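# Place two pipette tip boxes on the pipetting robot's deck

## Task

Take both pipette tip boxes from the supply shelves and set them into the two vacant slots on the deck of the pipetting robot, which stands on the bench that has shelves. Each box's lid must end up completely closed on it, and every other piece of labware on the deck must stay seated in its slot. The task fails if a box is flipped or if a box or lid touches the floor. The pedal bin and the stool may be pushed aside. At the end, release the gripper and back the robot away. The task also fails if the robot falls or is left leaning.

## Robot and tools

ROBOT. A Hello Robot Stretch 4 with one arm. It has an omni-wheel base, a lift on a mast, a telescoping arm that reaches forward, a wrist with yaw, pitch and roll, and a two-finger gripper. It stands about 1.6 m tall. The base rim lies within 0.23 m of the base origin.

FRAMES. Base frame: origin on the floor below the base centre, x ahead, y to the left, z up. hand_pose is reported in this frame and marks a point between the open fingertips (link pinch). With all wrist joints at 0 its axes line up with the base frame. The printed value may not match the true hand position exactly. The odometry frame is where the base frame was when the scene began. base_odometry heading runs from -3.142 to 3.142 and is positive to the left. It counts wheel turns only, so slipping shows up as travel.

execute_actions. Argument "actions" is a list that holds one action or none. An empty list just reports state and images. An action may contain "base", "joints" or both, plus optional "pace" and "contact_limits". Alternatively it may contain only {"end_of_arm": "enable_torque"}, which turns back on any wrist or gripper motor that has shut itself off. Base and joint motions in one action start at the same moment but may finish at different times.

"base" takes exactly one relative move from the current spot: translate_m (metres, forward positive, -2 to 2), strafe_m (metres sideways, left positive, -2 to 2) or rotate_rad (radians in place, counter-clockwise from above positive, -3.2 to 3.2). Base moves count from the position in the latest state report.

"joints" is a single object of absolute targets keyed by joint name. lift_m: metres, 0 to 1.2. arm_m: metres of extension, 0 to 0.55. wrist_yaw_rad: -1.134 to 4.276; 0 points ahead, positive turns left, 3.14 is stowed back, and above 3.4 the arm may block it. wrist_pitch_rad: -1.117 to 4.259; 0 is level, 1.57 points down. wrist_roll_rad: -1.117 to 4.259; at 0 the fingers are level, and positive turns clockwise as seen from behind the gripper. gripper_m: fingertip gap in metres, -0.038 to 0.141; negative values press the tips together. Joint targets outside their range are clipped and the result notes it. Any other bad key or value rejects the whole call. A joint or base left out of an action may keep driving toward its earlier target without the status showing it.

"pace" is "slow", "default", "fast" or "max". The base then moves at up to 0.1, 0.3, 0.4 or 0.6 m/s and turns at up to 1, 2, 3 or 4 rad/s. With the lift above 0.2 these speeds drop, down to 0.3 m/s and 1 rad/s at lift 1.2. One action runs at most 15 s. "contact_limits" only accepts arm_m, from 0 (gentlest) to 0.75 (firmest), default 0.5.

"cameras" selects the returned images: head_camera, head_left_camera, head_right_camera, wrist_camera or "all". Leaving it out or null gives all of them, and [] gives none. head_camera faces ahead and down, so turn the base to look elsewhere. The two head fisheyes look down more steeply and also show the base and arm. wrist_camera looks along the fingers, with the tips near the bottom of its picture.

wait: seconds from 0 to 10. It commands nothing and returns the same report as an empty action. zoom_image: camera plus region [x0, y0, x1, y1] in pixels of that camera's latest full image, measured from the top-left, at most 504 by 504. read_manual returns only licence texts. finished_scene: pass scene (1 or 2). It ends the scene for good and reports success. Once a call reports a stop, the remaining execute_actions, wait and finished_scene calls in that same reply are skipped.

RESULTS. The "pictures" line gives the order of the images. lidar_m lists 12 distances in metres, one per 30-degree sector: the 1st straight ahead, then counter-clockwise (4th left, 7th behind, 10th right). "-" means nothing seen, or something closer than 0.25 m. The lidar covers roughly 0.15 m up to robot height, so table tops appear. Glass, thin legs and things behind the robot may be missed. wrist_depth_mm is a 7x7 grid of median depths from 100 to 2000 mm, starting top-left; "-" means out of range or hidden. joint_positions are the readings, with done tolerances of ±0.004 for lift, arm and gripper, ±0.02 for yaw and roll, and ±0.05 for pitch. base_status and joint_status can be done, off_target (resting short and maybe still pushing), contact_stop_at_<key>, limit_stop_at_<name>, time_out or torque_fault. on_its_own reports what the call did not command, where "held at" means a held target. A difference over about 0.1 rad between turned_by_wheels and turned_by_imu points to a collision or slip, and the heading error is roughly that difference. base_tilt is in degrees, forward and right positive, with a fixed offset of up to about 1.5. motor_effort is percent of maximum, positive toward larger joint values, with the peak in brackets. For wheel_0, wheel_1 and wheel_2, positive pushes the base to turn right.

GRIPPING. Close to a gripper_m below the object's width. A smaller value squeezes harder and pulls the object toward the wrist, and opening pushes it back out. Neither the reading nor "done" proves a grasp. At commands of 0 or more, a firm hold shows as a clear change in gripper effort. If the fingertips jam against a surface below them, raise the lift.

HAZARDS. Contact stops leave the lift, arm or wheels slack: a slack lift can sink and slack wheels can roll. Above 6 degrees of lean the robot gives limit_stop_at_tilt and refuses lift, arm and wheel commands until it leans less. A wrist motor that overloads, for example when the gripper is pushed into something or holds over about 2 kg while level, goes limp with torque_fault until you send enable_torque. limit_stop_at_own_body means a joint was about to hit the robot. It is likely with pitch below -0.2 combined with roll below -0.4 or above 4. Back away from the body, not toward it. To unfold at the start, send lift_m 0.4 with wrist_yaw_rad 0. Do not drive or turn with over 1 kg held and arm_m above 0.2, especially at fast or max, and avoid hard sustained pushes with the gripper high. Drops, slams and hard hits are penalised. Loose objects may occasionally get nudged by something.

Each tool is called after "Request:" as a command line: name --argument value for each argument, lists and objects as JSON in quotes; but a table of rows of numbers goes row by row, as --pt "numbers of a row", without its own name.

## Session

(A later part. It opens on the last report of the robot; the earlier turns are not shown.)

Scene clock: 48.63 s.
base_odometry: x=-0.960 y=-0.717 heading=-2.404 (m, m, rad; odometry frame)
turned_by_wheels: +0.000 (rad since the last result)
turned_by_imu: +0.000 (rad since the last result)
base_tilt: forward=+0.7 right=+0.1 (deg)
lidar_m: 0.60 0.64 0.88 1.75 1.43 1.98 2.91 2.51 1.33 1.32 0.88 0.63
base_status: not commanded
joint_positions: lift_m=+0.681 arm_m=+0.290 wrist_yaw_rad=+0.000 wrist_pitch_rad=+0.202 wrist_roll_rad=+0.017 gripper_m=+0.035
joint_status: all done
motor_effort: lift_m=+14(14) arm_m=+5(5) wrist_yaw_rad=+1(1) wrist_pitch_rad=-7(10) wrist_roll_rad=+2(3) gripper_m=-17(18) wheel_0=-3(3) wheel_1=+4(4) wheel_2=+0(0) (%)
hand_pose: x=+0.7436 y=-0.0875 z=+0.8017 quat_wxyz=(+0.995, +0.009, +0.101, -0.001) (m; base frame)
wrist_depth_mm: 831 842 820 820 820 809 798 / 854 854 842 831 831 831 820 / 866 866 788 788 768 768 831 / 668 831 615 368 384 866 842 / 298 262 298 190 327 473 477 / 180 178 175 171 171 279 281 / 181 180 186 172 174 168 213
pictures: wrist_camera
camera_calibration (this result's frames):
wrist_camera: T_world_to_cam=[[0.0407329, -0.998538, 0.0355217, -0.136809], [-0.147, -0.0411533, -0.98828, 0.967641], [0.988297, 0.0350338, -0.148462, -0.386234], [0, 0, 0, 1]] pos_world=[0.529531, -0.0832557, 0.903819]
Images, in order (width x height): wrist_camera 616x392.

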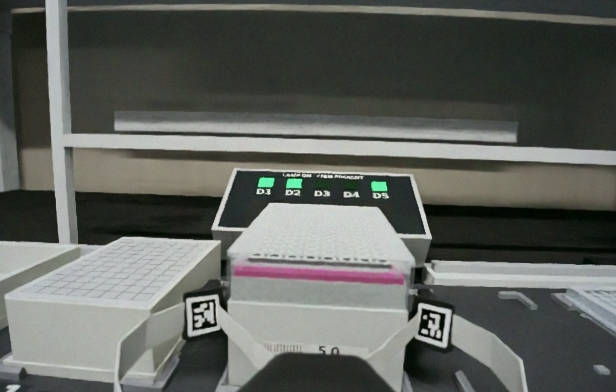

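Request:
execute_actions --actions '[{"joints":{"gripper_m":0.065,"arm_m":0.282,"lift_m":0.679},"pace":"slow"}]' --cameras '["wrist_camera","head_camera"]'

Request:
zoom_image --camera "head_camera" --region '[180, 300, 270, 360]'

Scene clock: 50.90 s.
base_odometry: x=-0.960 y=-0.717 heading=-2.404 (m, m, rad; odometry frame)
turned_by_wheels: +0.000 (rad since the last result)
turned_by_imu: +0.000 (rad since the last result)
base_tilt: forward=+0.7 right=+0.2 (deg)
lidar_m: 0.62 0.64 0.90 1.74 1.45 1.96 2.92 2.51 1.34 1.30 0.89 0.64
base_status: not commanded
joint_positions: lift_m=+0.679 arm_m=+0.283 wrist_yaw_rad=-0.002 wrist_pitch_rad=+0.202 wrist_roll_rad=+0.017 gripper_m=+0.065
joint_status: all done
motor_effort: lift_m=+14(15) arm_m=-4(6) wrist_yaw_rad=+6(6) wrist_pitch_rad=-6(6) wrist_roll_rad=+2(3) gripper_m=-7(16) wheel_0=-2(3) wheel_1=+4(4) wheel_2=+0(0) (%)
hand_pose: x=+0.7360 y=-0.0879 z=+0.7997 quat_wxyz=(+0.995, +0.009, +0.101, -0.002) (m; base frame)
wrist_depth_mm: 842 842 842 820 820 809 798 / 866 854 866 842 831 820 831 / 878 878 798 788 778 809 831 / 732 820 615 375 389 866 854 / 304 256 291 195 334 469 473 / 186 185 182 180 179 276 277 / 189 186 188 160 182 193 209
pictures: head_camera, wrist_camera
camera_calibration (this result's frames):
wrist_camera: T_world_to_cam=[[0.0392357, -0.998599, 0.0355045, -0.135738], [-0.146725, -0.0409044, -0.988331, 0.96447], [0.988399, 0.0335685, -0.148124, -0.379456], [0, 0, 0, 1]] pos_world=[0.521892, -0.0833589, 0.901829]
Images, in order (width x height): head_camera 420x560, wrist_camera 616x392.

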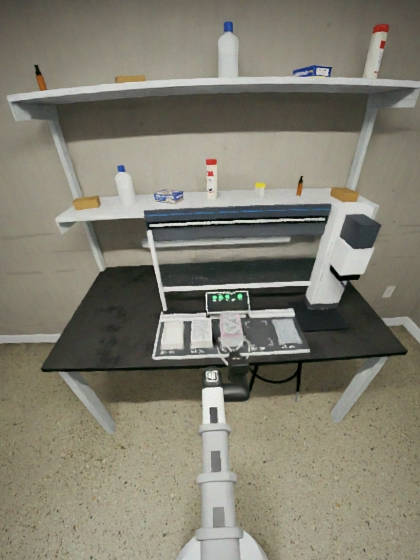

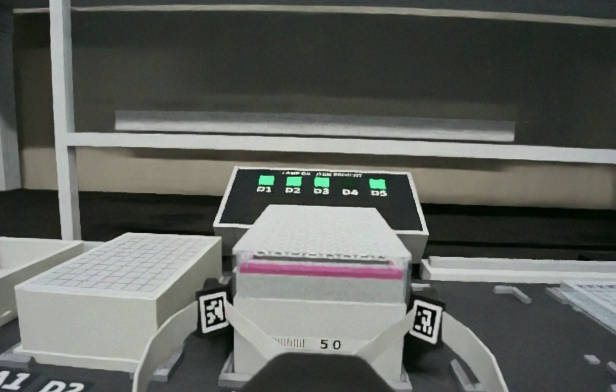

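Region (180, 300, 270, 360) of head_camera's 420x560 image, scaled by 5.600, with more detail than that image has.

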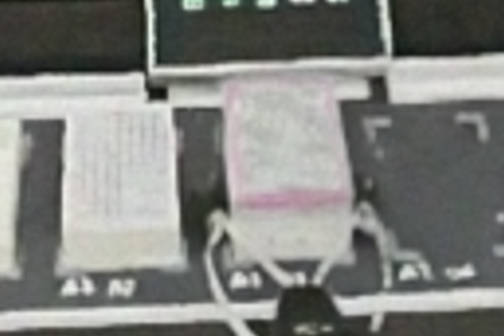

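Request:
execute_actions --actions '[{"joints":{"gripper_m":0.094,"arm_m":0.277},"pace":"slow"}]' --cameras '[]'

Request:
execute_actions --actions '[{"joints":{"arm_m":0.2},"pace":"slow"}]' --cameras '["wrist_camera"]'

Request:
execute_actions --actions '[{"base":{"translate_m":-0.5},"joints":{"arm_m":0.0,"gripper_m":0.12},"pace":"fast"}]' --cameras '[]'

Request:
execute_actions --actions '[{"base":{"rotate_rad":-1.55},"joints":{"lift_m":0.443,"wrist_yaw_rad":0.07},"pace":"fast"}]' --cameras '[]'

Request:
execute_actions --actions '[{"base":{"translate_m":0.55},"joints":{"arm_m":0.18},"pace":"fast"}]' --cameras '["wrist_camera","head_camera"]'

Scene clock: 58.33 s.
base_odometry: x=-0.960 y=-0.717 heading=-2.404 (m, m, rad; odometry frame)
turned_by_wheels: +0.000 (rad since the last result)
turned_by_imu: +0.001 (rad since the last result)
base_tilt: forward=+0.7 right=+0.1 (deg)
lidar_m: 0.62 0.64 0.90 1.74 1.44 1.95 2.93 2.53 1.33 1.31 0.87 0.62
base_status: not commanded
joint_positions: lift_m=+0.679 arm_m=+0.278 wrist_yaw_rad=+0.000 wrist_pitch_rad=+0.202 wrist_roll_rad=+0.017 gripper_m=+0.094
joint_status: all done
motor_effort: lift_m=+14(14) arm_m=-4(5) wrist_yaw_rad=+2(6) wrist_pitch_rad=-5(6) wrist_roll_rad=+3(3) gripper_m=-1(7) wheel_0=-2(2) wheel_1=+4(4) wheel_2=+0(0) (%)
hand_pose: x=+0.7313 y=-0.0875 z=+0.7998 quat_wxyz=(+0.995, +0.009, +0.101, -0.001) (m; base frame)
wrist_depth_mm: 831 842 842 842 820 820 809 / 866 854 854 842 842 831 820 / 891 878 809 798 788 820 842 / 723 809 621 377 389 854 866 / 309 255 289 195 338 466 473 / 191 190 187 184 183 276 278 / 190 191 190 141 187 193 209
pictures: none
No camera images: the call's "cameras" was empty. Leave "cameras" out to get every camera's image.

Scene clock: 60.37 s.
base_odometry: x=-0.960 y=-0.717 heading=-2.404 (m, m, rad; odometry frame)
turned_by_wheels: +0.000 (rad since the last result)
turned_by_imu: +0.000 (rad since the last result)
base_tilt: forward=+0.7 right=+0.2 (deg)
lidar_m: 0.59 0.64 0.88 1.76 1.45 1.95 2.93 2.52 1.34 1.31 0.88 0.63
base_status: not commanded
joint_positions: lift_m=+0.679 arm_m=+0.201 wrist_yaw_rad=+0.000 wrist_pitch_rad=+0.202 wrist_roll_rad=+0.017 gripper_m=+0.094
joint_status: all done
motor_effort: lift_m=+14(14) arm_m=-5(4) wrist_yaw_rad=+1(2) wrist_pitch_rad=-5(4) wrist_roll_rad=+2(4) gripper_m=-2(1) wheel_0=-2(2) wheel_1=+4(4) wheel_2=+0(0) (%)
hand_pose: x=+0.6544 y=-0.0874 z=+0.7998 quat_wxyz=(+0.995, +0.009, +0.101, -0.001) (m; base frame)
wrist_depth_mm: 904 917 891 891 878 866 891 / 931 946 931 917 917 904 891 / 976 946 878 878 917 917 917 / 798 809 723 436 477 946 931 / 309 268 324 260 379 410 413 / 252 260 199 260 216 274 273 / 213 213 218 141 220 216 219
pictures: wrist_camera
camera_calibration (this result's frames):
wrist_camera: T_world_to_cam=[[0.0408898, -0.998532, 0.0355131, -0.133155], [-0.146445, -0.0411483, -0.988363, 0.952406], [0.988373, 0.0352132, -0.147913, -0.298878], [0, 0, 0, 1]] pos_world=[0.440323, -0.083245, 0.901843]
Images, in order (width x height): wrist_camera 616x392.

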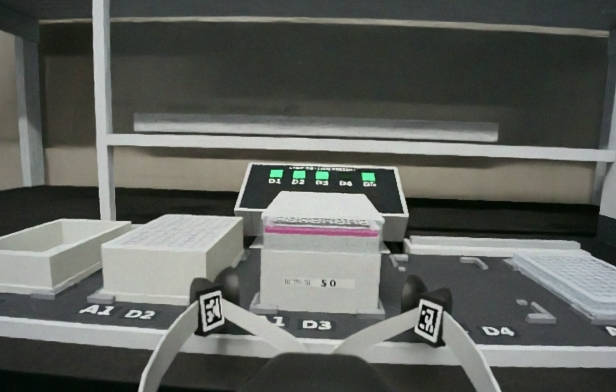

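Scene clock: 62.97 s.
base_odometry: x=-0.590 y=-0.381 heading=-2.404 (m, m, rad; odometry frame)
turned_by_wheels: +0.000 (rad since the last result)
turned_by_imu: +0.001 (rad since the last result)
base_tilt: forward=+0.6 right=+0.2 (deg)
lidar_m: 1.10 1.15 2.05 1.34 1.41 1.95 2.40 2.47 1.33 1.27 1.84 1.15
base_status: done
joint_positions: lift_m=+0.679 arm_m=+0.001 wrist_yaw_rad=+0.000 wrist_pitch_rad=+0.202 wrist_roll_rad=+0.017 gripper_m=+0.120
joint_status: all done
motor_effort: lift_m=+14(14) arm_m=-4(6) wrist_yaw_rad=+1(1) wrist_pitch_rad=-5(6) wrist_roll_rad=+3(2) gripper_m=+0(0) wheel_0=-1(6) wheel_1=-1(9) wheel_2=-2(14) (%)
hand_pose: x=+0.4544 y=-0.0875 z=+0.7997 quat_wxyz=(+0.995, +0.009, +0.101, -0.001) (m; base frame)
wrist_depth_mm: 1537 1499 1537 1118 1098 1060 1499 / 1576 1576 1618 1537 1537 1008 1537 / 1661 1618 1618 1618 1537 1138 1576 / 991 946 931 917 917 991 1576 / 1756 1756 1708 1661 1182 1618 946 / 1661 1708 197 1708 1397 1661 1661 / 1336 1397 1430 144 1397 1397 1397
pictures: none
No camera images: the call's "cameras" was empty. Leave "cameras" out to get every camera's image.

Scene clock: 64.80 s.
base_odometry: x=-0.590 y=-0.381 heading=+2.329 (m, m, rad; odometry frame)
turned_by_wheels: -1.550 (rad since the last result)
turned_by_imu: -1.566 (rad since the last result)
base_tilt: forward=+0.7 right=+0.1 (deg)
lidar_m: 1.27 1.83 1.17 1.10 1.17 2.09 1.36 1.39 1.93 2.38 2.45 1.32
base_status: done
joint_positions: lift_m=+0.443 arm_m=+0.001 wrist_yaw_rad=+0.070 wrist_pitch_rad=+0.202 wrist_roll_rad=+0.017 gripper_m=+0.120
joint_status: all done
motor_effort: lift_m=+14(16) arm_m=-5(5) wrist_yaw_rad=+1(2) wrist_pitch_rad=-5(5) wrist_roll_rad=+3(2) gripper_m=+0(2) wheel_0=+1(5) wheel_1=+0(12) wheel_2=+3(9) (%)
hand_pose: x=+0.4598 y=-0.0675 z=+0.5637 quat_wxyz=(+0.994, +0.005, +0.101, +0.034) (m; base frame)
wrist_depth_mm: 1499 1464 1464 1160 1098 1008 904 / 1576 1537 1499 1366 1366 1336 976 / 1618 1537 1537 1397 1366 1397 1060 / 1661 1576 1537 1160 1430 1281 1025 / 1661 1661 1618 1499 1499 1397 1078 / 1308 1366 196 1281 1281 1118 1281 / 1025 1025 1042 145 1060 1025 1025
pictures: none
No camera images: the call's "cameras" was empty. Leave "cameras" out to get every camera's image.

Scene clock: 67.47 s.
base_odometry: x=-0.968 y=+0.019 heading=+2.329 (m, m, rad; odometry frame)
turned_by_wheels: +0.000 (rad since the last result)
turned_by_imu: +0.000 (rad since the last result)
base_tilt: forward=+0.6 right=+0.1 (deg)
lidar_m: 0.71 1.29 1.74 1.10 1.16 1.67 1.91 1.99 2.49 2.39 1.69 0.76
base_status: done
joint_positions: lift_m=+0.443 arm_m=+0.179 wrist_yaw_rad=+0.070 wrist_pitch_rad=+0.202 wrist_roll_rad=+0.017 gripper_m=+0.120
joint_status: all done
motor_effort: lift_m=+15(15) arm_m=+5(4) wrist_yaw_rad=+0(2) wrist_pitch_rad=-5(6) wrist_roll_rad=+2(3) gripper_m=-2(1) wheel_0=+0(6) wheel_1=+0(8) wheel_2=+0(13) (%)
hand_pose: x=+0.6381 y=-0.0674 z=+0.5637 quat_wxyz=(+0.994, +0.005, +0.101, +0.034) (m; base frame)
wrist_depth_mm: 569 389 647 715 699 683 668 / 580 392 661 732 715 699 683 / 591 399 683 750 723 715 691 / 609 404 627 750 741 723 707 / 891 366 415 384 384 442 449 / 931 351 196 325 317 307 306 / 931 379 723 145 798 759 750
pictures: head_camera, wrist_camera
camera_calibration (this result's frames):
wrist_camera: T_world_to_cam=[[0.110807, -0.993207, 0.035508, -0.148356], [-0.143322, -0.0513239, -0.988344, 0.714822], [0.983453, 0.104427, -0.148036, -0.31051], [0, 0, 0, 1]] pos_world=[0.424261, -0.0782352, 0.665791]
Images, in order (width x height): head_camera 420x560, wrist_camera 616x392.

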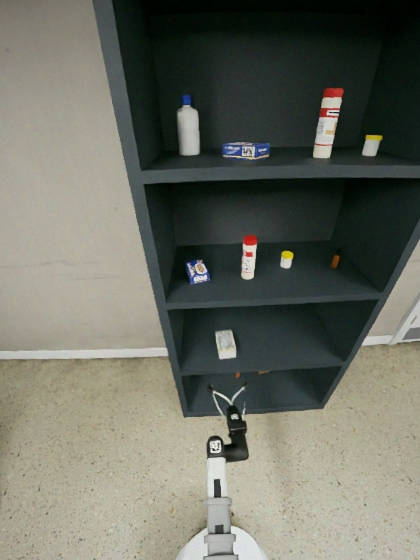

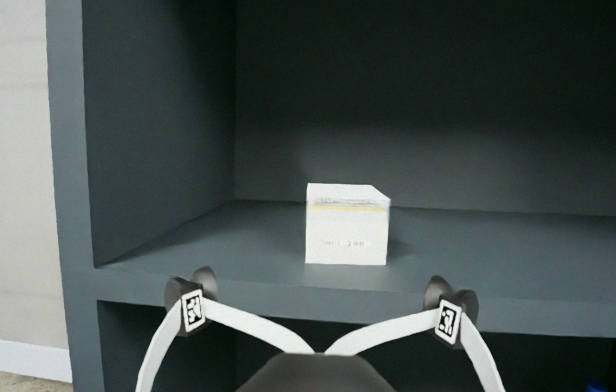

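Request:
execute_actions --actions '[{"base":{"strafe_m":-0.023},"joints":{"arm_m":0.31,"wrist_yaw_rad":0.11,"lift_m":0.441}}]' --cameras '["wrist_camera"]'

Scene clock: 69.80 s.
base_odometry: x=-0.952 y=+0.034 heading=+2.329 (m, m, rad; odometry frame)
turned_by_wheels: +0.000 (rad since the last result)
turned_by_imu: +0.001 (rad since the last result)
base_tilt: forward=+0.7 right=+0.2 (deg)
lidar_m: 0.72 0.77 1.75 1.11 1.20 1.68 1.92 1.99 2.45 2.37 1.72 0.76
base_status: done
joint_positions: lift_m=+0.441 arm_m=+0.309 wrist_yaw_rad=+0.110 wrist_pitch_rad=+0.202 wrist_roll_rad=+0.017 gripper_m=+0.120
joint_status: all done
motor_effort: lift_m=+14(14) arm_m=+5(5) wrist_yaw_rad=+1(6) wrist_pitch_rad=-4(5) wrist_roll_rad=+2(3) gripper_m=-2(2) wheel_0=+0(10) wheel_1=+2(8) wheel_2=+0(1) (%)
hand_pose: x=+0.7705 y=-0.0558 z=+0.5617 quat_wxyz=(+0.993, +0.003, +0.101, +0.054) (m; base frame)
wrist_depth_mm: 287 392 603 603 580 559 539 / 293 399 621 609 585 569 554 / 297 407 634 621 609 580 564 / 298 413 621 627 609 597 569 / 303 370 404 253 355 433 439 / 258 262 197 256 253 264 281 / 218 210 205 145 207 208 213
pictures: wrist_camera
camera_calibration (this result's frames):
wrist_camera: T_world_to_cam=[[0.150392, -0.987989, 0.0355095, -0.181687], [-0.14112, -0.0570038, -0.98835, 0.730436], [0.978503, 0.143629, -0.147998, -0.436247], [0, 0, 0, 1]] pos_world=[0.557272, -0.0752092, 0.663814]
Images, in order (width x height): wrist_camera 616x392.

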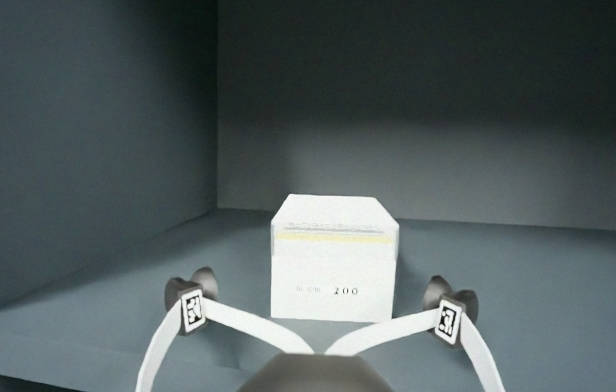

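Request:
execute_actions --actions '[{"joints":{"arm_m":0.386},"pace":"slow","contact_limits":{"arm_m":0.2}}]' --cameras '[]'

Request:
execute_actions --actions '[{"joints":{"gripper_m":0.035}}]' --cameras '[]'

Request:
execute_actions --actions '[{"joints":{"lift_m":0.475},"pace":"slow"}]' --cameras '["wrist_camera"]'

Scene clock: 72.83 s.
base_odometry: x=-0.952 y=+0.034 heading=+2.329 (m, m, rad; odometry frame)
turned_by_wheels: +0.000 (rad since the last result)
turned_by_imu: +0.001 (rad since the last result)
base_tilt: forward=+0.7 right=+0.2 (deg)
lidar_m: 0.72 0.75 1.77 1.12 1.21 1.67 1.92 2.01 2.44 2.37 1.74 0.75
base_status: not commanded
joint_positions: lift_m=+0.441 arm_m=+0.385 wrist_yaw_rad=+0.110 wrist_pitch_rad=+0.202 wrist_roll_rad=+0.017 gripper_m=+0.120
joint_status: all done
motor_effort: lift_m=+14(14) arm_m=+6(5) wrist_yaw_rad=+1(1) wrist_pitch_rad=-5(5) wrist_roll_rad=+3(3) gripper_m=+0(2) wheel_0=+1(1) wheel_1=+2(2) wheel_2=+0(0) (%)
contact_limits: arm_m 0.2
hand_pose: x=+0.8465 y=-0.0559 z=+0.5617 quat_wxyz=(+0.993, +0.003, +0.101, +0.054) (m; base frame)
wrist_depth_mm: 286 394 535 525 508 488 477 / 293 402 554 535 517 500 488 / 296 407 564 549 530 508 496 / 298 410 574 559 544 525 504 / 300 370 404 202 387 433 442 / 257 260 188 179 177 263 282 / 198 197 193 144 185 202 213
pictures: none
No camera images: the call's "cameras" was empty. Leave "cameras" out to get every camera's image.

Scene clock: 74.57 s.
base_odometry: x=-0.952 y=+0.034 heading=+2.329 (m, m, rad; odometry frame)
turned_by_wheels: +0.000 (rad since the last result)
turned_by_imu: +0.000 (rad since the last result)
base_tilt: forward=+0.6 right=+0.2 (deg)
lidar_m: 0.71 0.76 1.73 1.12 1.19 1.68 1.91 1.99 2.47 2.36 1.70 0.74
base_status: not commanded
joint_positions: lift_m=+0.441 arm_m=+0.385 wrist_yaw_rad=+0.110 wrist_pitch_rad=+0.203 wrist_roll_rad=+0.017 gripper_m=+0.035
joint_status: all done
motor_effort: lift_m=+14(14) arm_m=+5(5) wrist_yaw_rad=+1(1) wrist_pitch_rad=-9(8) wrist_roll_rad=+2(3) gripper_m=-16(20) wheel_0=+0(1) wheel_1=+2(2) wheel_2=+0(0) (%)
hand_pose: x=+0.8464 y=-0.0559 z=+0.5614 quat_wxyz=(+0.993, +0.003, +0.102, +0.054) (m; base frame)
wrist_depth_mm: 287 392 535 525 500 492 473 / 291 397 549 535 517 500 480 / 296 404 564 544 530 512 496 / 297 413 574 554 539 521 508 / 300 373 397 192 349 427 436 / 255 262 178 171 170 279 279 / 197 189 186 172 174 171 211
pictures: none
No camera images: the call's "cameras" was empty. Leave "cameras" out to get every camera's image.

Scene clock: 75.67 s.
base_odometry: x=-0.952 y=+0.034 heading=+2.329 (m, m, rad; odometry frame)
turned_by_wheels: +0.000 (rad since the last result)
turned_by_imu: +0.000 (rad since the last result)
base_tilt: forward=+0.7 right=+0.2 (deg)
lidar_m: 0.71 0.76 1.77 1.13 1.21 1.66 1.91 1.99 2.47 2.37 1.72 0.74
base_status: not commanded
joint_positions: lift_m=+0.475 arm_m=+0.385 wrist_yaw_rad=+0.110 wrist_pitch_rad=+0.204 wrist_roll_rad=+0.017 gripper_m=+0.035
joint_status: all done
motor_effort: lift_m=+25(26) arm_m=+5(5) wrist_yaw_rad=+1(1) wrist_pitch_rad=-9(9) wrist_roll_rad=+3(3) gripper_m=-19(17) wheel_0=+0(1) wheel_1=+2(2) wheel_2=+0(0) (%)
hand_pose: x=+0.8464 y=-0.0559 z=+0.5944 quat_wxyz=(+0.993, +0.003, +0.102, +0.054) (m; base frame)
wrist_depth_mm: 287 392 535 521 508 488 473 / 290 399 549 539 512 504 484 / 294 404 564 549 525 512 496 / 298 407 574 559 544 521 504 / 301 413 500 191 439 521 508 / 296 330 178 172 170 351 351 / 248 238 235 172 173 171 274
pictures: wrist_camera
camera_calibration (this result's frames):
wrist_camera: T_world_to_cam=[[0.150313, -0.988003, 0.0354442, -0.194205], [-0.142699, -0.0571582, -0.988114, 0.774611], [0.978286, 0.143469, -0.149579, -0.504554], [0, 0, 0, 1]] pos_world=[0.633326, -0.075212, 0.696817]
Images, in order (width x height): wrist_camera 616x392.

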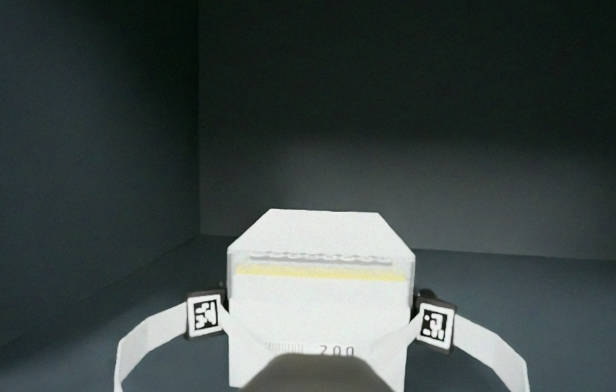

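Request:
execute_actions --actions '[{"base":{"translate_m":-0.426},"joints":{"arm_m":0.0,"wrist_yaw_rad":0}}]' --cameras '[]'

Request:
execute_actions --actions '[{"base":{"rotate_rad":1.548},"joints":{"lift_m":0.735},"pace":"slow"}]' --cameras '[]'

Request:
execute_actions --actions '[{"base":{"translate_m":0.523},"joints":{"arm_m":0.03}}]' --cameras '["head_camera"]'

Request:
zoom_image --camera "head_camera" --region '[150, 305, 300, 405]'

Scene clock: 79.57 s.
base_odometry: x=-0.659 y=-0.275 heading=+2.329 (m, m, rad; odometry frame)
turned_by_wheels: +0.000 (rad since the last result)
turned_by_imu: +0.001 (rad since the last result)
base_tilt: forward=+0.8 right=+0.1 (deg)
lidar_m: 0.53 1.71 1.18 1.13 1.21 2.21 1.48 1.54 2.12 2.35 2.29 1.18
base_status: done
joint_positions: lift_m=+0.475 arm_m=+0.001 wrist_yaw_rad=+0.000 wrist_pitch_rad=+0.204 wrist_roll_rad=+0.017 gripper_m=+0.035
joint_status: all done
motor_effort: lift_m=+24(25) arm_m=-4(5) wrist_yaw_rad=+1(5) wrist_pitch_rad=-11(10) wrist_roll_rad=+3(3) gripper_m=-18(16) wheel_0=-2(6) wheel_1=-2(7) wheel_2=+0(15) (%)
hand_pose: x=+0.4543 y=-0.0875 z=+0.5944 quat_wxyz=(+0.995, +0.009, +0.102, -0.001) (m; base frame)
wrist_depth_mm: 1336 1336 946 946 1008 917 842 / 1366 1336 1229 1308 1308 1160 946 / 1397 1397 1255 1308 1308 1229 946 / 1430 1430 1098 1281 1118 1060 1336 / 1464 1464 1118 191 1366 1229 1397 / 1397 1430 178 172 171 1098 1397 / 1060 1042 991 172 173 171 1118
pictures: none
No camera images: the call's "cameras" was empty. Leave "cameras" out to get every camera's image.

Scene clock: 82.40 s.
base_odometry: x=-0.659 y=-0.275 heading=-2.407 (m, m, rad; odometry frame)
turned_by_wheels: +1.547 (rad since the last result)
turned_by_imu: +1.565 (rad since the last result)
base_tilt: forward=+0.7 right=+0.1 (deg)
lidar_m: 0.52 1.19 2.18 1.47 1.55 2.12 2.37 2.28 1.20 1.13 1.72 1.17
base_status: done
joint_positions: lift_m=+0.735 arm_m=+0.001 wrist_yaw_rad=+0.000 wrist_pitch_rad=+0.204 wrist_roll_rad=+0.017 gripper_m=+0.035
joint_status: all done
motor_effort: lift_m=+25(25) arm_m=-5(5) wrist_yaw_rad=+0(2) wrist_pitch_rad=-10(10) wrist_roll_rad=+3(3) gripper_m=-17(18) wheel_0=-3(8) wheel_1=-3(6) wheel_2=-4(6) (%)
hand_pose: x=+0.4543 y=-0.0874 z=+0.8543 quat_wxyz=(+0.995, +0.009, +0.102, -0.001) (m; base frame)
wrist_depth_mm: 1618 1576 1576 1537 1537 1537 1537 / 1661 1618 1618 1537 1118 1537 1576 / 1661 1661 1661 1618 1205 1576 1576 / 1118 1138 976 991 1138 1618 1618 / 1708 1756 1708 191 904 946 1661 / 1756 1756 177 172 171 1708 1661 / 1397 1397 1430 172 174 171 1576
pictures: none
No camera images: the call's "cameras" was empty. Leave "cameras" out to get every camera's image.

Scene clock: 85.63 s.
base_odometry: x=-1.047 y=-0.625 heading=-2.407 (m, m, rad; odometry frame)
turned_by_wheels: +0.000 (rad since the last result)
turned_by_imu: +0.000 (rad since the last result)
base_tilt: forward=+0.6 right=+0.1 (deg)
lidar_m: 0.53 0.64 0.88 1.87 1.58 2.11 2.92 1.66 1.18 1.17 0.87 0.64
base_status: done
joint_positions: lift_m=+0.735 arm_m=+0.029 wrist_yaw_rad=+0.000 wrist_pitch_rad=+0.204 wrist_roll_rad=+0.017 gripper_m=+0.035
joint_status: all done
motor_effort: lift_m=+24(25) arm_m=+5(6) wrist_yaw_rad=+1(1) wrist_pitch_rad=-10(9) wrist_roll_rad=+3(2) gripper_m=-17(16) wheel_0=+3(4) wheel_1=+3(5) wheel_2=-3(12) (%)
hand_pose: x=+0.4826 y=-0.0874 z=+0.8545 quat_wxyz=(+0.995, +0.009, +0.102, -0.001) (m; base frame)
wrist_depth_mm: 842 640 634 621 615 597 473 / 1098 1078 1078 1078 1060 597 488 / 1138 1118 1098 1098 1098 597 591 / 1078 1118 647 891 1078 609 609 / 473 469 442 191 500 615 609 / 387 399 178 172 171 399 427 / 778 427 418 173 173 171 384
pictures: head_camera
Images, in order (width x height): head_camera 420x560.

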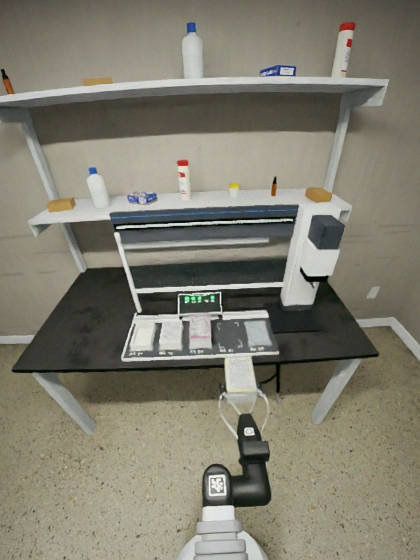

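Region (150, 305, 300, 405) of head_camera's 420x560 image, scaled by 3.360, with more detail than that image has.

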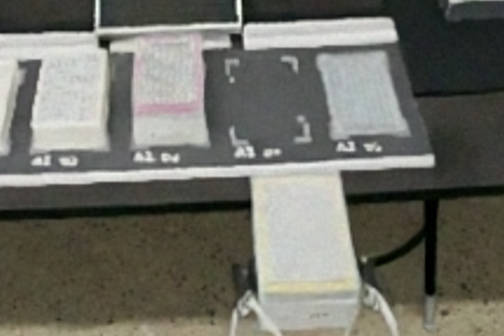

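Request:
execute_actions --actions '[{"base":{"strafe_m":0.004},"joints":{"lift_m":0.705,"arm_m":0.289}}]' --cameras '["head_camera","wrist_camera"]'

Request:
zoom_image --camera "head_camera" --region '[180, 300, 270, 360]'

Scene clock: 88.37 s.
base_odometry: x=-1.044 y=-0.628 heading=-2.407 (m, m, rad; odometry frame)
turned_by_wheels: +0.000 (rad since the last result)
turned_by_imu: +0.000 (rad since the last result)
base_tilt: forward=+0.7 right=+0.1 (deg)
lidar_m: 0.61 0.63 0.91 1.88 1.57 2.12 2.90 1.66 1.19 1.21 0.88 0.63
base_status: done
joint_positions: lift_m=+0.705 arm_m=+0.288 wrist_yaw_rad=+0.000 wrist_pitch_rad=+0.204 wrist_roll_rad=+0.017 gripper_m=+0.035
joint_status: all done
motor_effort: lift_m=+15(22) arm_m=+5(6) wrist_yaw_rad=+0(2) wrist_pitch_rad=-9(9) wrist_roll_rad=+2(3) gripper_m=-17(17) wheel_0=+2(6) wheel_1=-2(6) wheel_2=+0(3) (%)
hand_pose: x=+0.7416 y=-0.0874 z=+0.8252 quat_wxyz=(+0.995, +0.009, +0.102, -0.001) (m; base frame)
wrist_depth_mm: 842 831 820 820 809 809 809 / 854 854 854 842 820 809 809 / 878 809 798 788 778 842 831 / 891 788 399 866 866 854 404 / 484 260 336 191 445 549 410 / 182 185 178 172 170 329 332 / 182 180 216 172 173 171 257
pictures: head_camera, wrist_camera
camera_calibration (this result's frames):
wrist_camera: T_world_to_cam=[[0.0411383, -0.998525, 0.0354379, -0.137689], [-0.148194, -0.0411734, -0.988101, 0.991375], [0.988102, 0.0353971, -0.149669, -0.379566], [0, 0, 0, 1]] pos_world=[0.52763, -0.0832324, 0.927649]
Images, in order (width x height): head_camera 420x560, wrist_camera 616x392.

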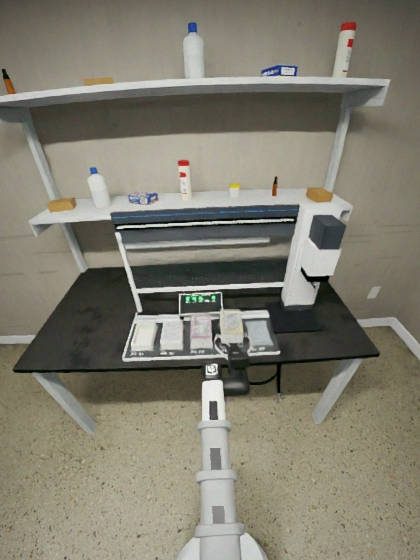

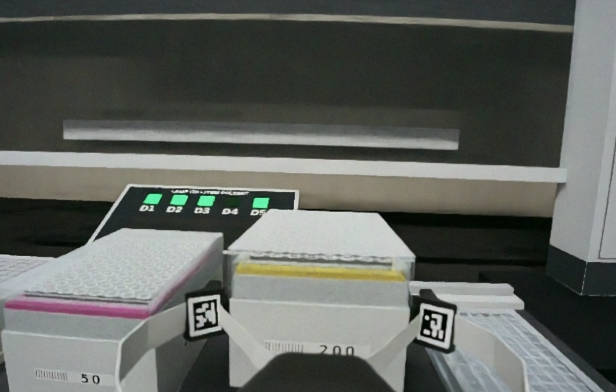

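Region (180, 300, 270, 360) of head_camera's 420x560 image, scaled by 5.600, with more detail than that image has.

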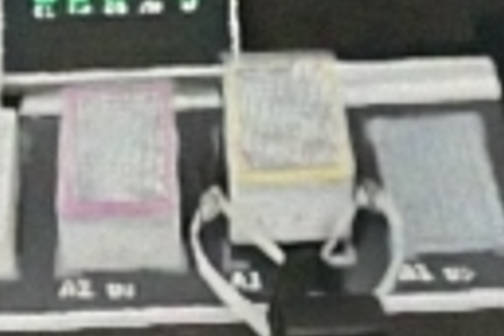

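Request:
execute_actions --actions '[{"joints":{"lift_m":0.683,"arm_m":0.291},"pace":"slow"}]' --cameras '["wrist_camera"]'

Request:
execute_actions --actions '[{"joints":{"gripper_m":0.065,"arm_m":0.282,"lift_m":0.680},"pace":"slow"}]' --cameras '["wrist_camera"]'

Scene clock: 90.27 s.
base_odometry: x=-1.044 y=-0.628 heading=-2.407 (m, m, rad; odometry frame)
turned_by_wheels: +0.000 (rad since the last result)
turned_by_imu: +0.000 (rad since the last result)
base_tilt: forward=+0.7 right=+0.2 (deg)
lidar_m: 0.62 0.63 0.90 1.86 1.56 2.10 2.91 1.64 1.20 1.21 0.86 0.63
base_status: not commanded
joint_positions: lift_m=+0.683 arm_m=+0.290 wrist_yaw_rad=+0.000 wrist_pitch_rad=+0.203 wrist_roll_rad=+0.017 gripper_m=+0.035
joint_status: all done
motor_effort: lift_m=+14(15) arm_m=+5(6) wrist_yaw_rad=+1(0) wrist_pitch_rad=-8(9) wrist_roll_rad=+3(2) gripper_m=-17(18) wheel_0=+1(2) wheel_1=-2(2) wheel_2=+0(0) (%)
hand_pose: x=+0.7436 y=-0.0875 z=+0.8036 quat_wxyz=(+0.995, +0.009, +0.101, -0.001) (m; base frame)
wrist_depth_mm: 831 831 820 831 809 809 798 / 854 854 842 842 831 831 809 / 866 809 788 798 778 820 387 / 809 373 373 399 854 854 707 / 191 198 264 191 345 480 399 / 176 174 175 171 171 285 287 / 179 178 189 172 174 171 216
pictures: wrist_camera
camera_calibration (this result's frames):
wrist_camera: T_world_to_cam=[[0.0407571, -0.998539, 0.0354834, -0.136858], [-0.147099, -0.0411224, -0.988267, 0.96965], [0.988282, 0.0350593, -0.14856, -0.385846], [0, 0, 0, 1]] pos_world=[0.529537, -0.0832558, 0.905808]
Images, in order (width x height): wrist_camera 616x392.

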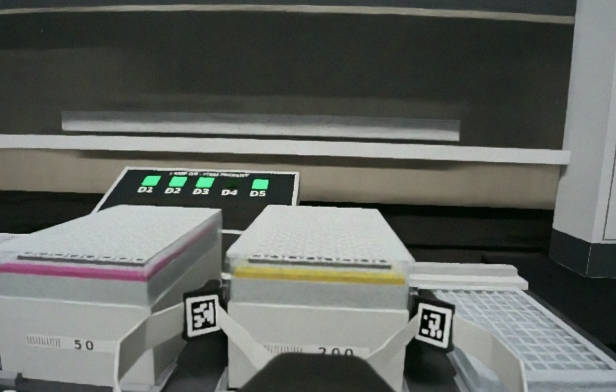

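Scene clock: 91.73 s.
base_odometry: x=-1.044 y=-0.628 heading=-2.407 (m, m, rad; odometry frame)
turned_by_wheels: +0.000 (rad since the last result)
turned_by_imu: +0.000 (rad since the last result)
base_tilt: forward=+0.6 right=+0.2 (deg)
lidar_m: 0.62 0.64 0.87 1.87 1.56 2.13 2.92 1.67 1.20 1.20 0.89 0.63
base_status: not commanded
joint_positions: lift_m=+0.680 arm_m=+0.283 wrist_yaw_rad=-0.001 wrist_pitch_rad=+0.202 wrist_roll_rad=+0.017 gripper_m=+0.065
joint_status: all done
motor_effort: lift_m=+14(14) arm_m=-3(6) wrist_yaw_rad=+4(4) wrist_pitch_rad=-7(7) wrist_roll_rad=+2(2) gripper_m=-6(16) wheel_0=+1(2) wheel_1=-2(2) wheel_2=+0(0) (%)
hand_pose: x=+0.7360 y=-0.0877 z=+0.8007 quat_wxyz=(+0.995, +0.009, +0.101, -0.001) (m; base frame)
wrist_depth_mm: 842 831 831 831 820 820 809 / 878 854 842 842 831 820 820 / 878 809 788 788 778 842 621 / 788 373 373 404 866 854 554 / 190 196 262 196 347 466 392 / 183 182 181 179 179 278 279 / 186 185 190 159 181 195 211
pictures: wrist_camera
camera_calibration (this result's frames):
wrist_camera: T_world_to_cam=[[0.0398072, -0.998578, 0.0354629, -0.135994], [-0.146907, -0.0409543, -0.988302, 0.965493], [0.988349, 0.0341318, -0.148329, -0.379062], [0, 0, 0, 1]] pos_world=[0.521897, -0.0833217, 0.902795]
Images, in order (width x height): wrist_camera 616x392.

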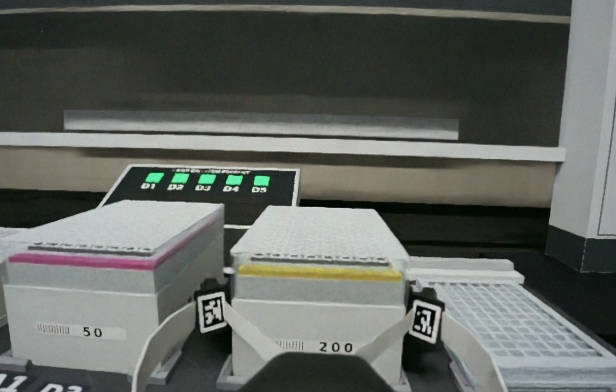

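Request:
execute_actions --actions '[{"joints":{"gripper_m":0.093,"arm_m":0.277},"pace":"slow"}]' --cameras '[]'

Request:
execute_actions --actions '[{"joints":{"arm_m":0.2},"pace":"slow"}]' --cameras '["wrist_camera"]'

Request:
execute_actions --actions '[{"base":{"translate_m":-0.3},"joints":{"arm_m":0.0},"pace":"fast"}]' --cameras '["wrist_camera"]'

Scene clock: 94.63 s.
base_odometry: x=-1.044 y=-0.628 heading=-2.407 (m, m, rad; odometry frame)
turned_by_wheels: +0.000 (rad since the last result)
turned_by_imu: +0.001 (rad since the last result)
base_tilt: forward=+0.8 right=+0.2 (deg)
lidar_m: 0.61 0.64 0.88 1.84 1.56 2.11 2.94 1.63 1.19 1.22 0.89 0.63
base_status: not commanded
joint_positions: lift_m=+0.680 arm_m=+0.278 wrist_yaw_rad=+0.000 wrist_pitch_rad=+0.202 wrist_roll_rad=+0.017 gripper_m=+0.093
joint_status: all done
motor_effort: lift_m=+14(14) arm_m=-4(6) wrist_yaw_rad=+1(4) wrist_pitch_rad=-5(6) wrist_roll_rad=+3(3) gripper_m=-2(8) wheel_0=+2(2) wheel_1=-2(2) wheel_2=+0(0) (%)
hand_pose: x=+0.7313 y=-0.0874 z=+0.8008 quat_wxyz=(+0.995, +0.009, +0.101, -0.001) (m; base frame)
wrist_depth_mm: 854 842 831 831 820 820 809 / 866 866 866 842 831 820 831 / 878 809 809 788 798 842 407 / 788 377 377 407 866 866 549 / 194 196 254 198 349 462 392 / 189 187 185 183 182 278 281 / 191 190 189 139 186 198 210
pictures: none
No camera images: the call's "cameras" was empty. Leave "cameras" out to get every camera's image.

Scene clock: 96.67 s.
base_odometry: x=-1.044 y=-0.628 heading=-2.407 (m, m, rad; odometry frame)
turned_by_wheels: +0.000 (rad since the last result)
turned_by_imu: +0.000 (rad since the last result)
base_tilt: forward=+0.7 right=+0.1 (deg)
lidar_m: 0.61 0.63 0.89 1.84 1.56 2.10 2.92 1.67 1.19 1.17 0.87 0.64
base_status: not commanded
joint_positions: lift_m=+0.680 arm_m=+0.201 wrist_yaw_rad=+0.000 wrist_pitch_rad=+0.202 wrist_roll_rad=+0.017 gripper_m=+0.093
joint_status: all done
motor_effort: lift_m=+14(14) arm_m=-5(3) wrist_yaw_rad=+1(0) wrist_pitch_rad=-5(5) wrist_roll_rad=+3(2) gripper_m=-1(3) wheel_0=+2(1) wheel_1=-2(2) wheel_2=+0(0) (%)
hand_pose: x=+0.6544 y=-0.0874 z=+0.8008 quat_wxyz=(+0.995, +0.009, +0.101, -0.001) (m; base frame)
wrist_depth_mm: 917 917 904 904 891 891 418 / 931 946 917 917 917 891 418 / 946 891 878 878 917 917 424 / 676 473 439 455 946 946 433 / 279 264 296 258 379 410 436 / 255 262 198 260 219 278 290 / 215 214 220 141 220 216 219
pictures: wrist_camera
camera_calibration (this result's frames):
wrist_camera: T_world_to_cam=[[0.0409985, -0.998529, 0.0354785, -0.1332], [-0.146479, -0.0411314, -0.988358, 0.953387], [0.988364, 0.0353243, -0.14795, -0.298698], [0, 0, 0, 1]] pos_world=[0.440334, -0.0832391, 0.902822]
Images, in order (width x height): wrist_camera 616x392.

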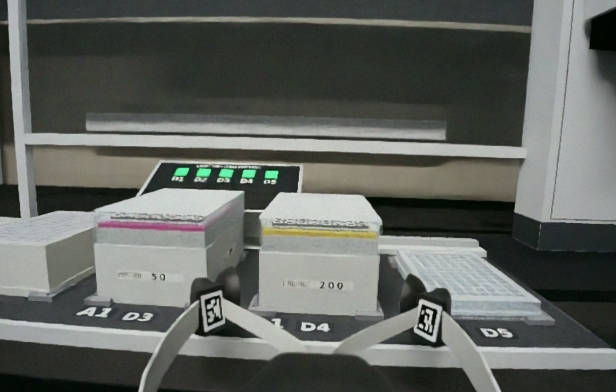

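Scene clock: 98.73 s.
base_odometry: x=-0.821 y=-0.427 heading=-2.407 (m, m, rad; odometry frame)
turned_by_wheels: +0.000 (rad since the last result)
turned_by_imu: +0.001 (rad since the last result)
base_tilt: forward=+0.6 right=+0.1 (deg)
lidar_m: 0.91 0.94 2.17 1.50 1.53 2.11 2.60 2.33 1.19 1.15 1.70 0.94
base_status: done
joint_positions: lift_m=+0.680 arm_m=+0.001 wrist_yaw_rad=+0.000 wrist_pitch_rad=+0.202 wrist_roll_rad=+0.017 gripper_m=+0.093
joint_status: all done
motor_effort: lift_m=+14(14) arm_m=-4(6) wrist_yaw_rad=+1(2) wrist_pitch_rad=-5(4) wrist_roll_rad=+2(3) gripper_m=-1(1) wheel_0=-2(9) wheel_1=-1(9) wheel_2=-1(13) (%)
hand_pose: x=+0.4544 y=-0.0875 z=+0.8007 quat_wxyz=(+0.995, +0.009, +0.101, -0.001) (m; base frame)
wrist_depth_mm: 1366 1205 931 931 917 788 1308 / 1430 1430 1397 1397 1397 854 1366 / 1430 1397 1430 1397 1430 904 1397 / 809 768 750 741 891 917 1397 / 1537 1499 1464 732 732 723 699 / 1576 1537 198 1499 218 1499 759 / 1397 1366 1430 141 1397 1366 798
pictures: wrist_camera
camera_calibration (this result's frames):
wrist_camera: T_world_to_cam=[[0.0408038, -0.998537, 0.0354708, -0.12496], [-0.146676, -0.0411019, -0.98833, 0.924086], [0.988343, 0.0351249, -0.148138, -0.100871], [0, 0, 0, 1]] pos_world=[0.240335, -0.0832529, 0.902792]
Images, in order (width x height): wrist_camera 616x392.

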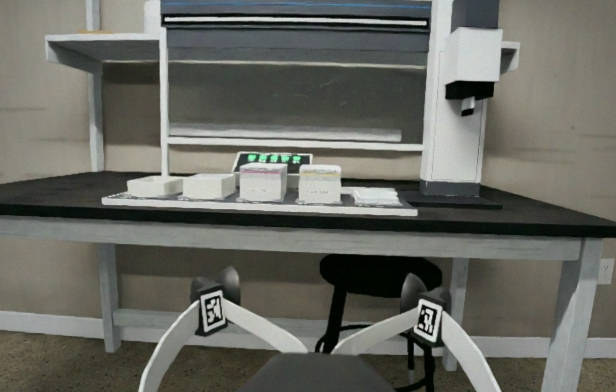

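Request:
finished_scene --scene 2

The scene is finished: the task was done.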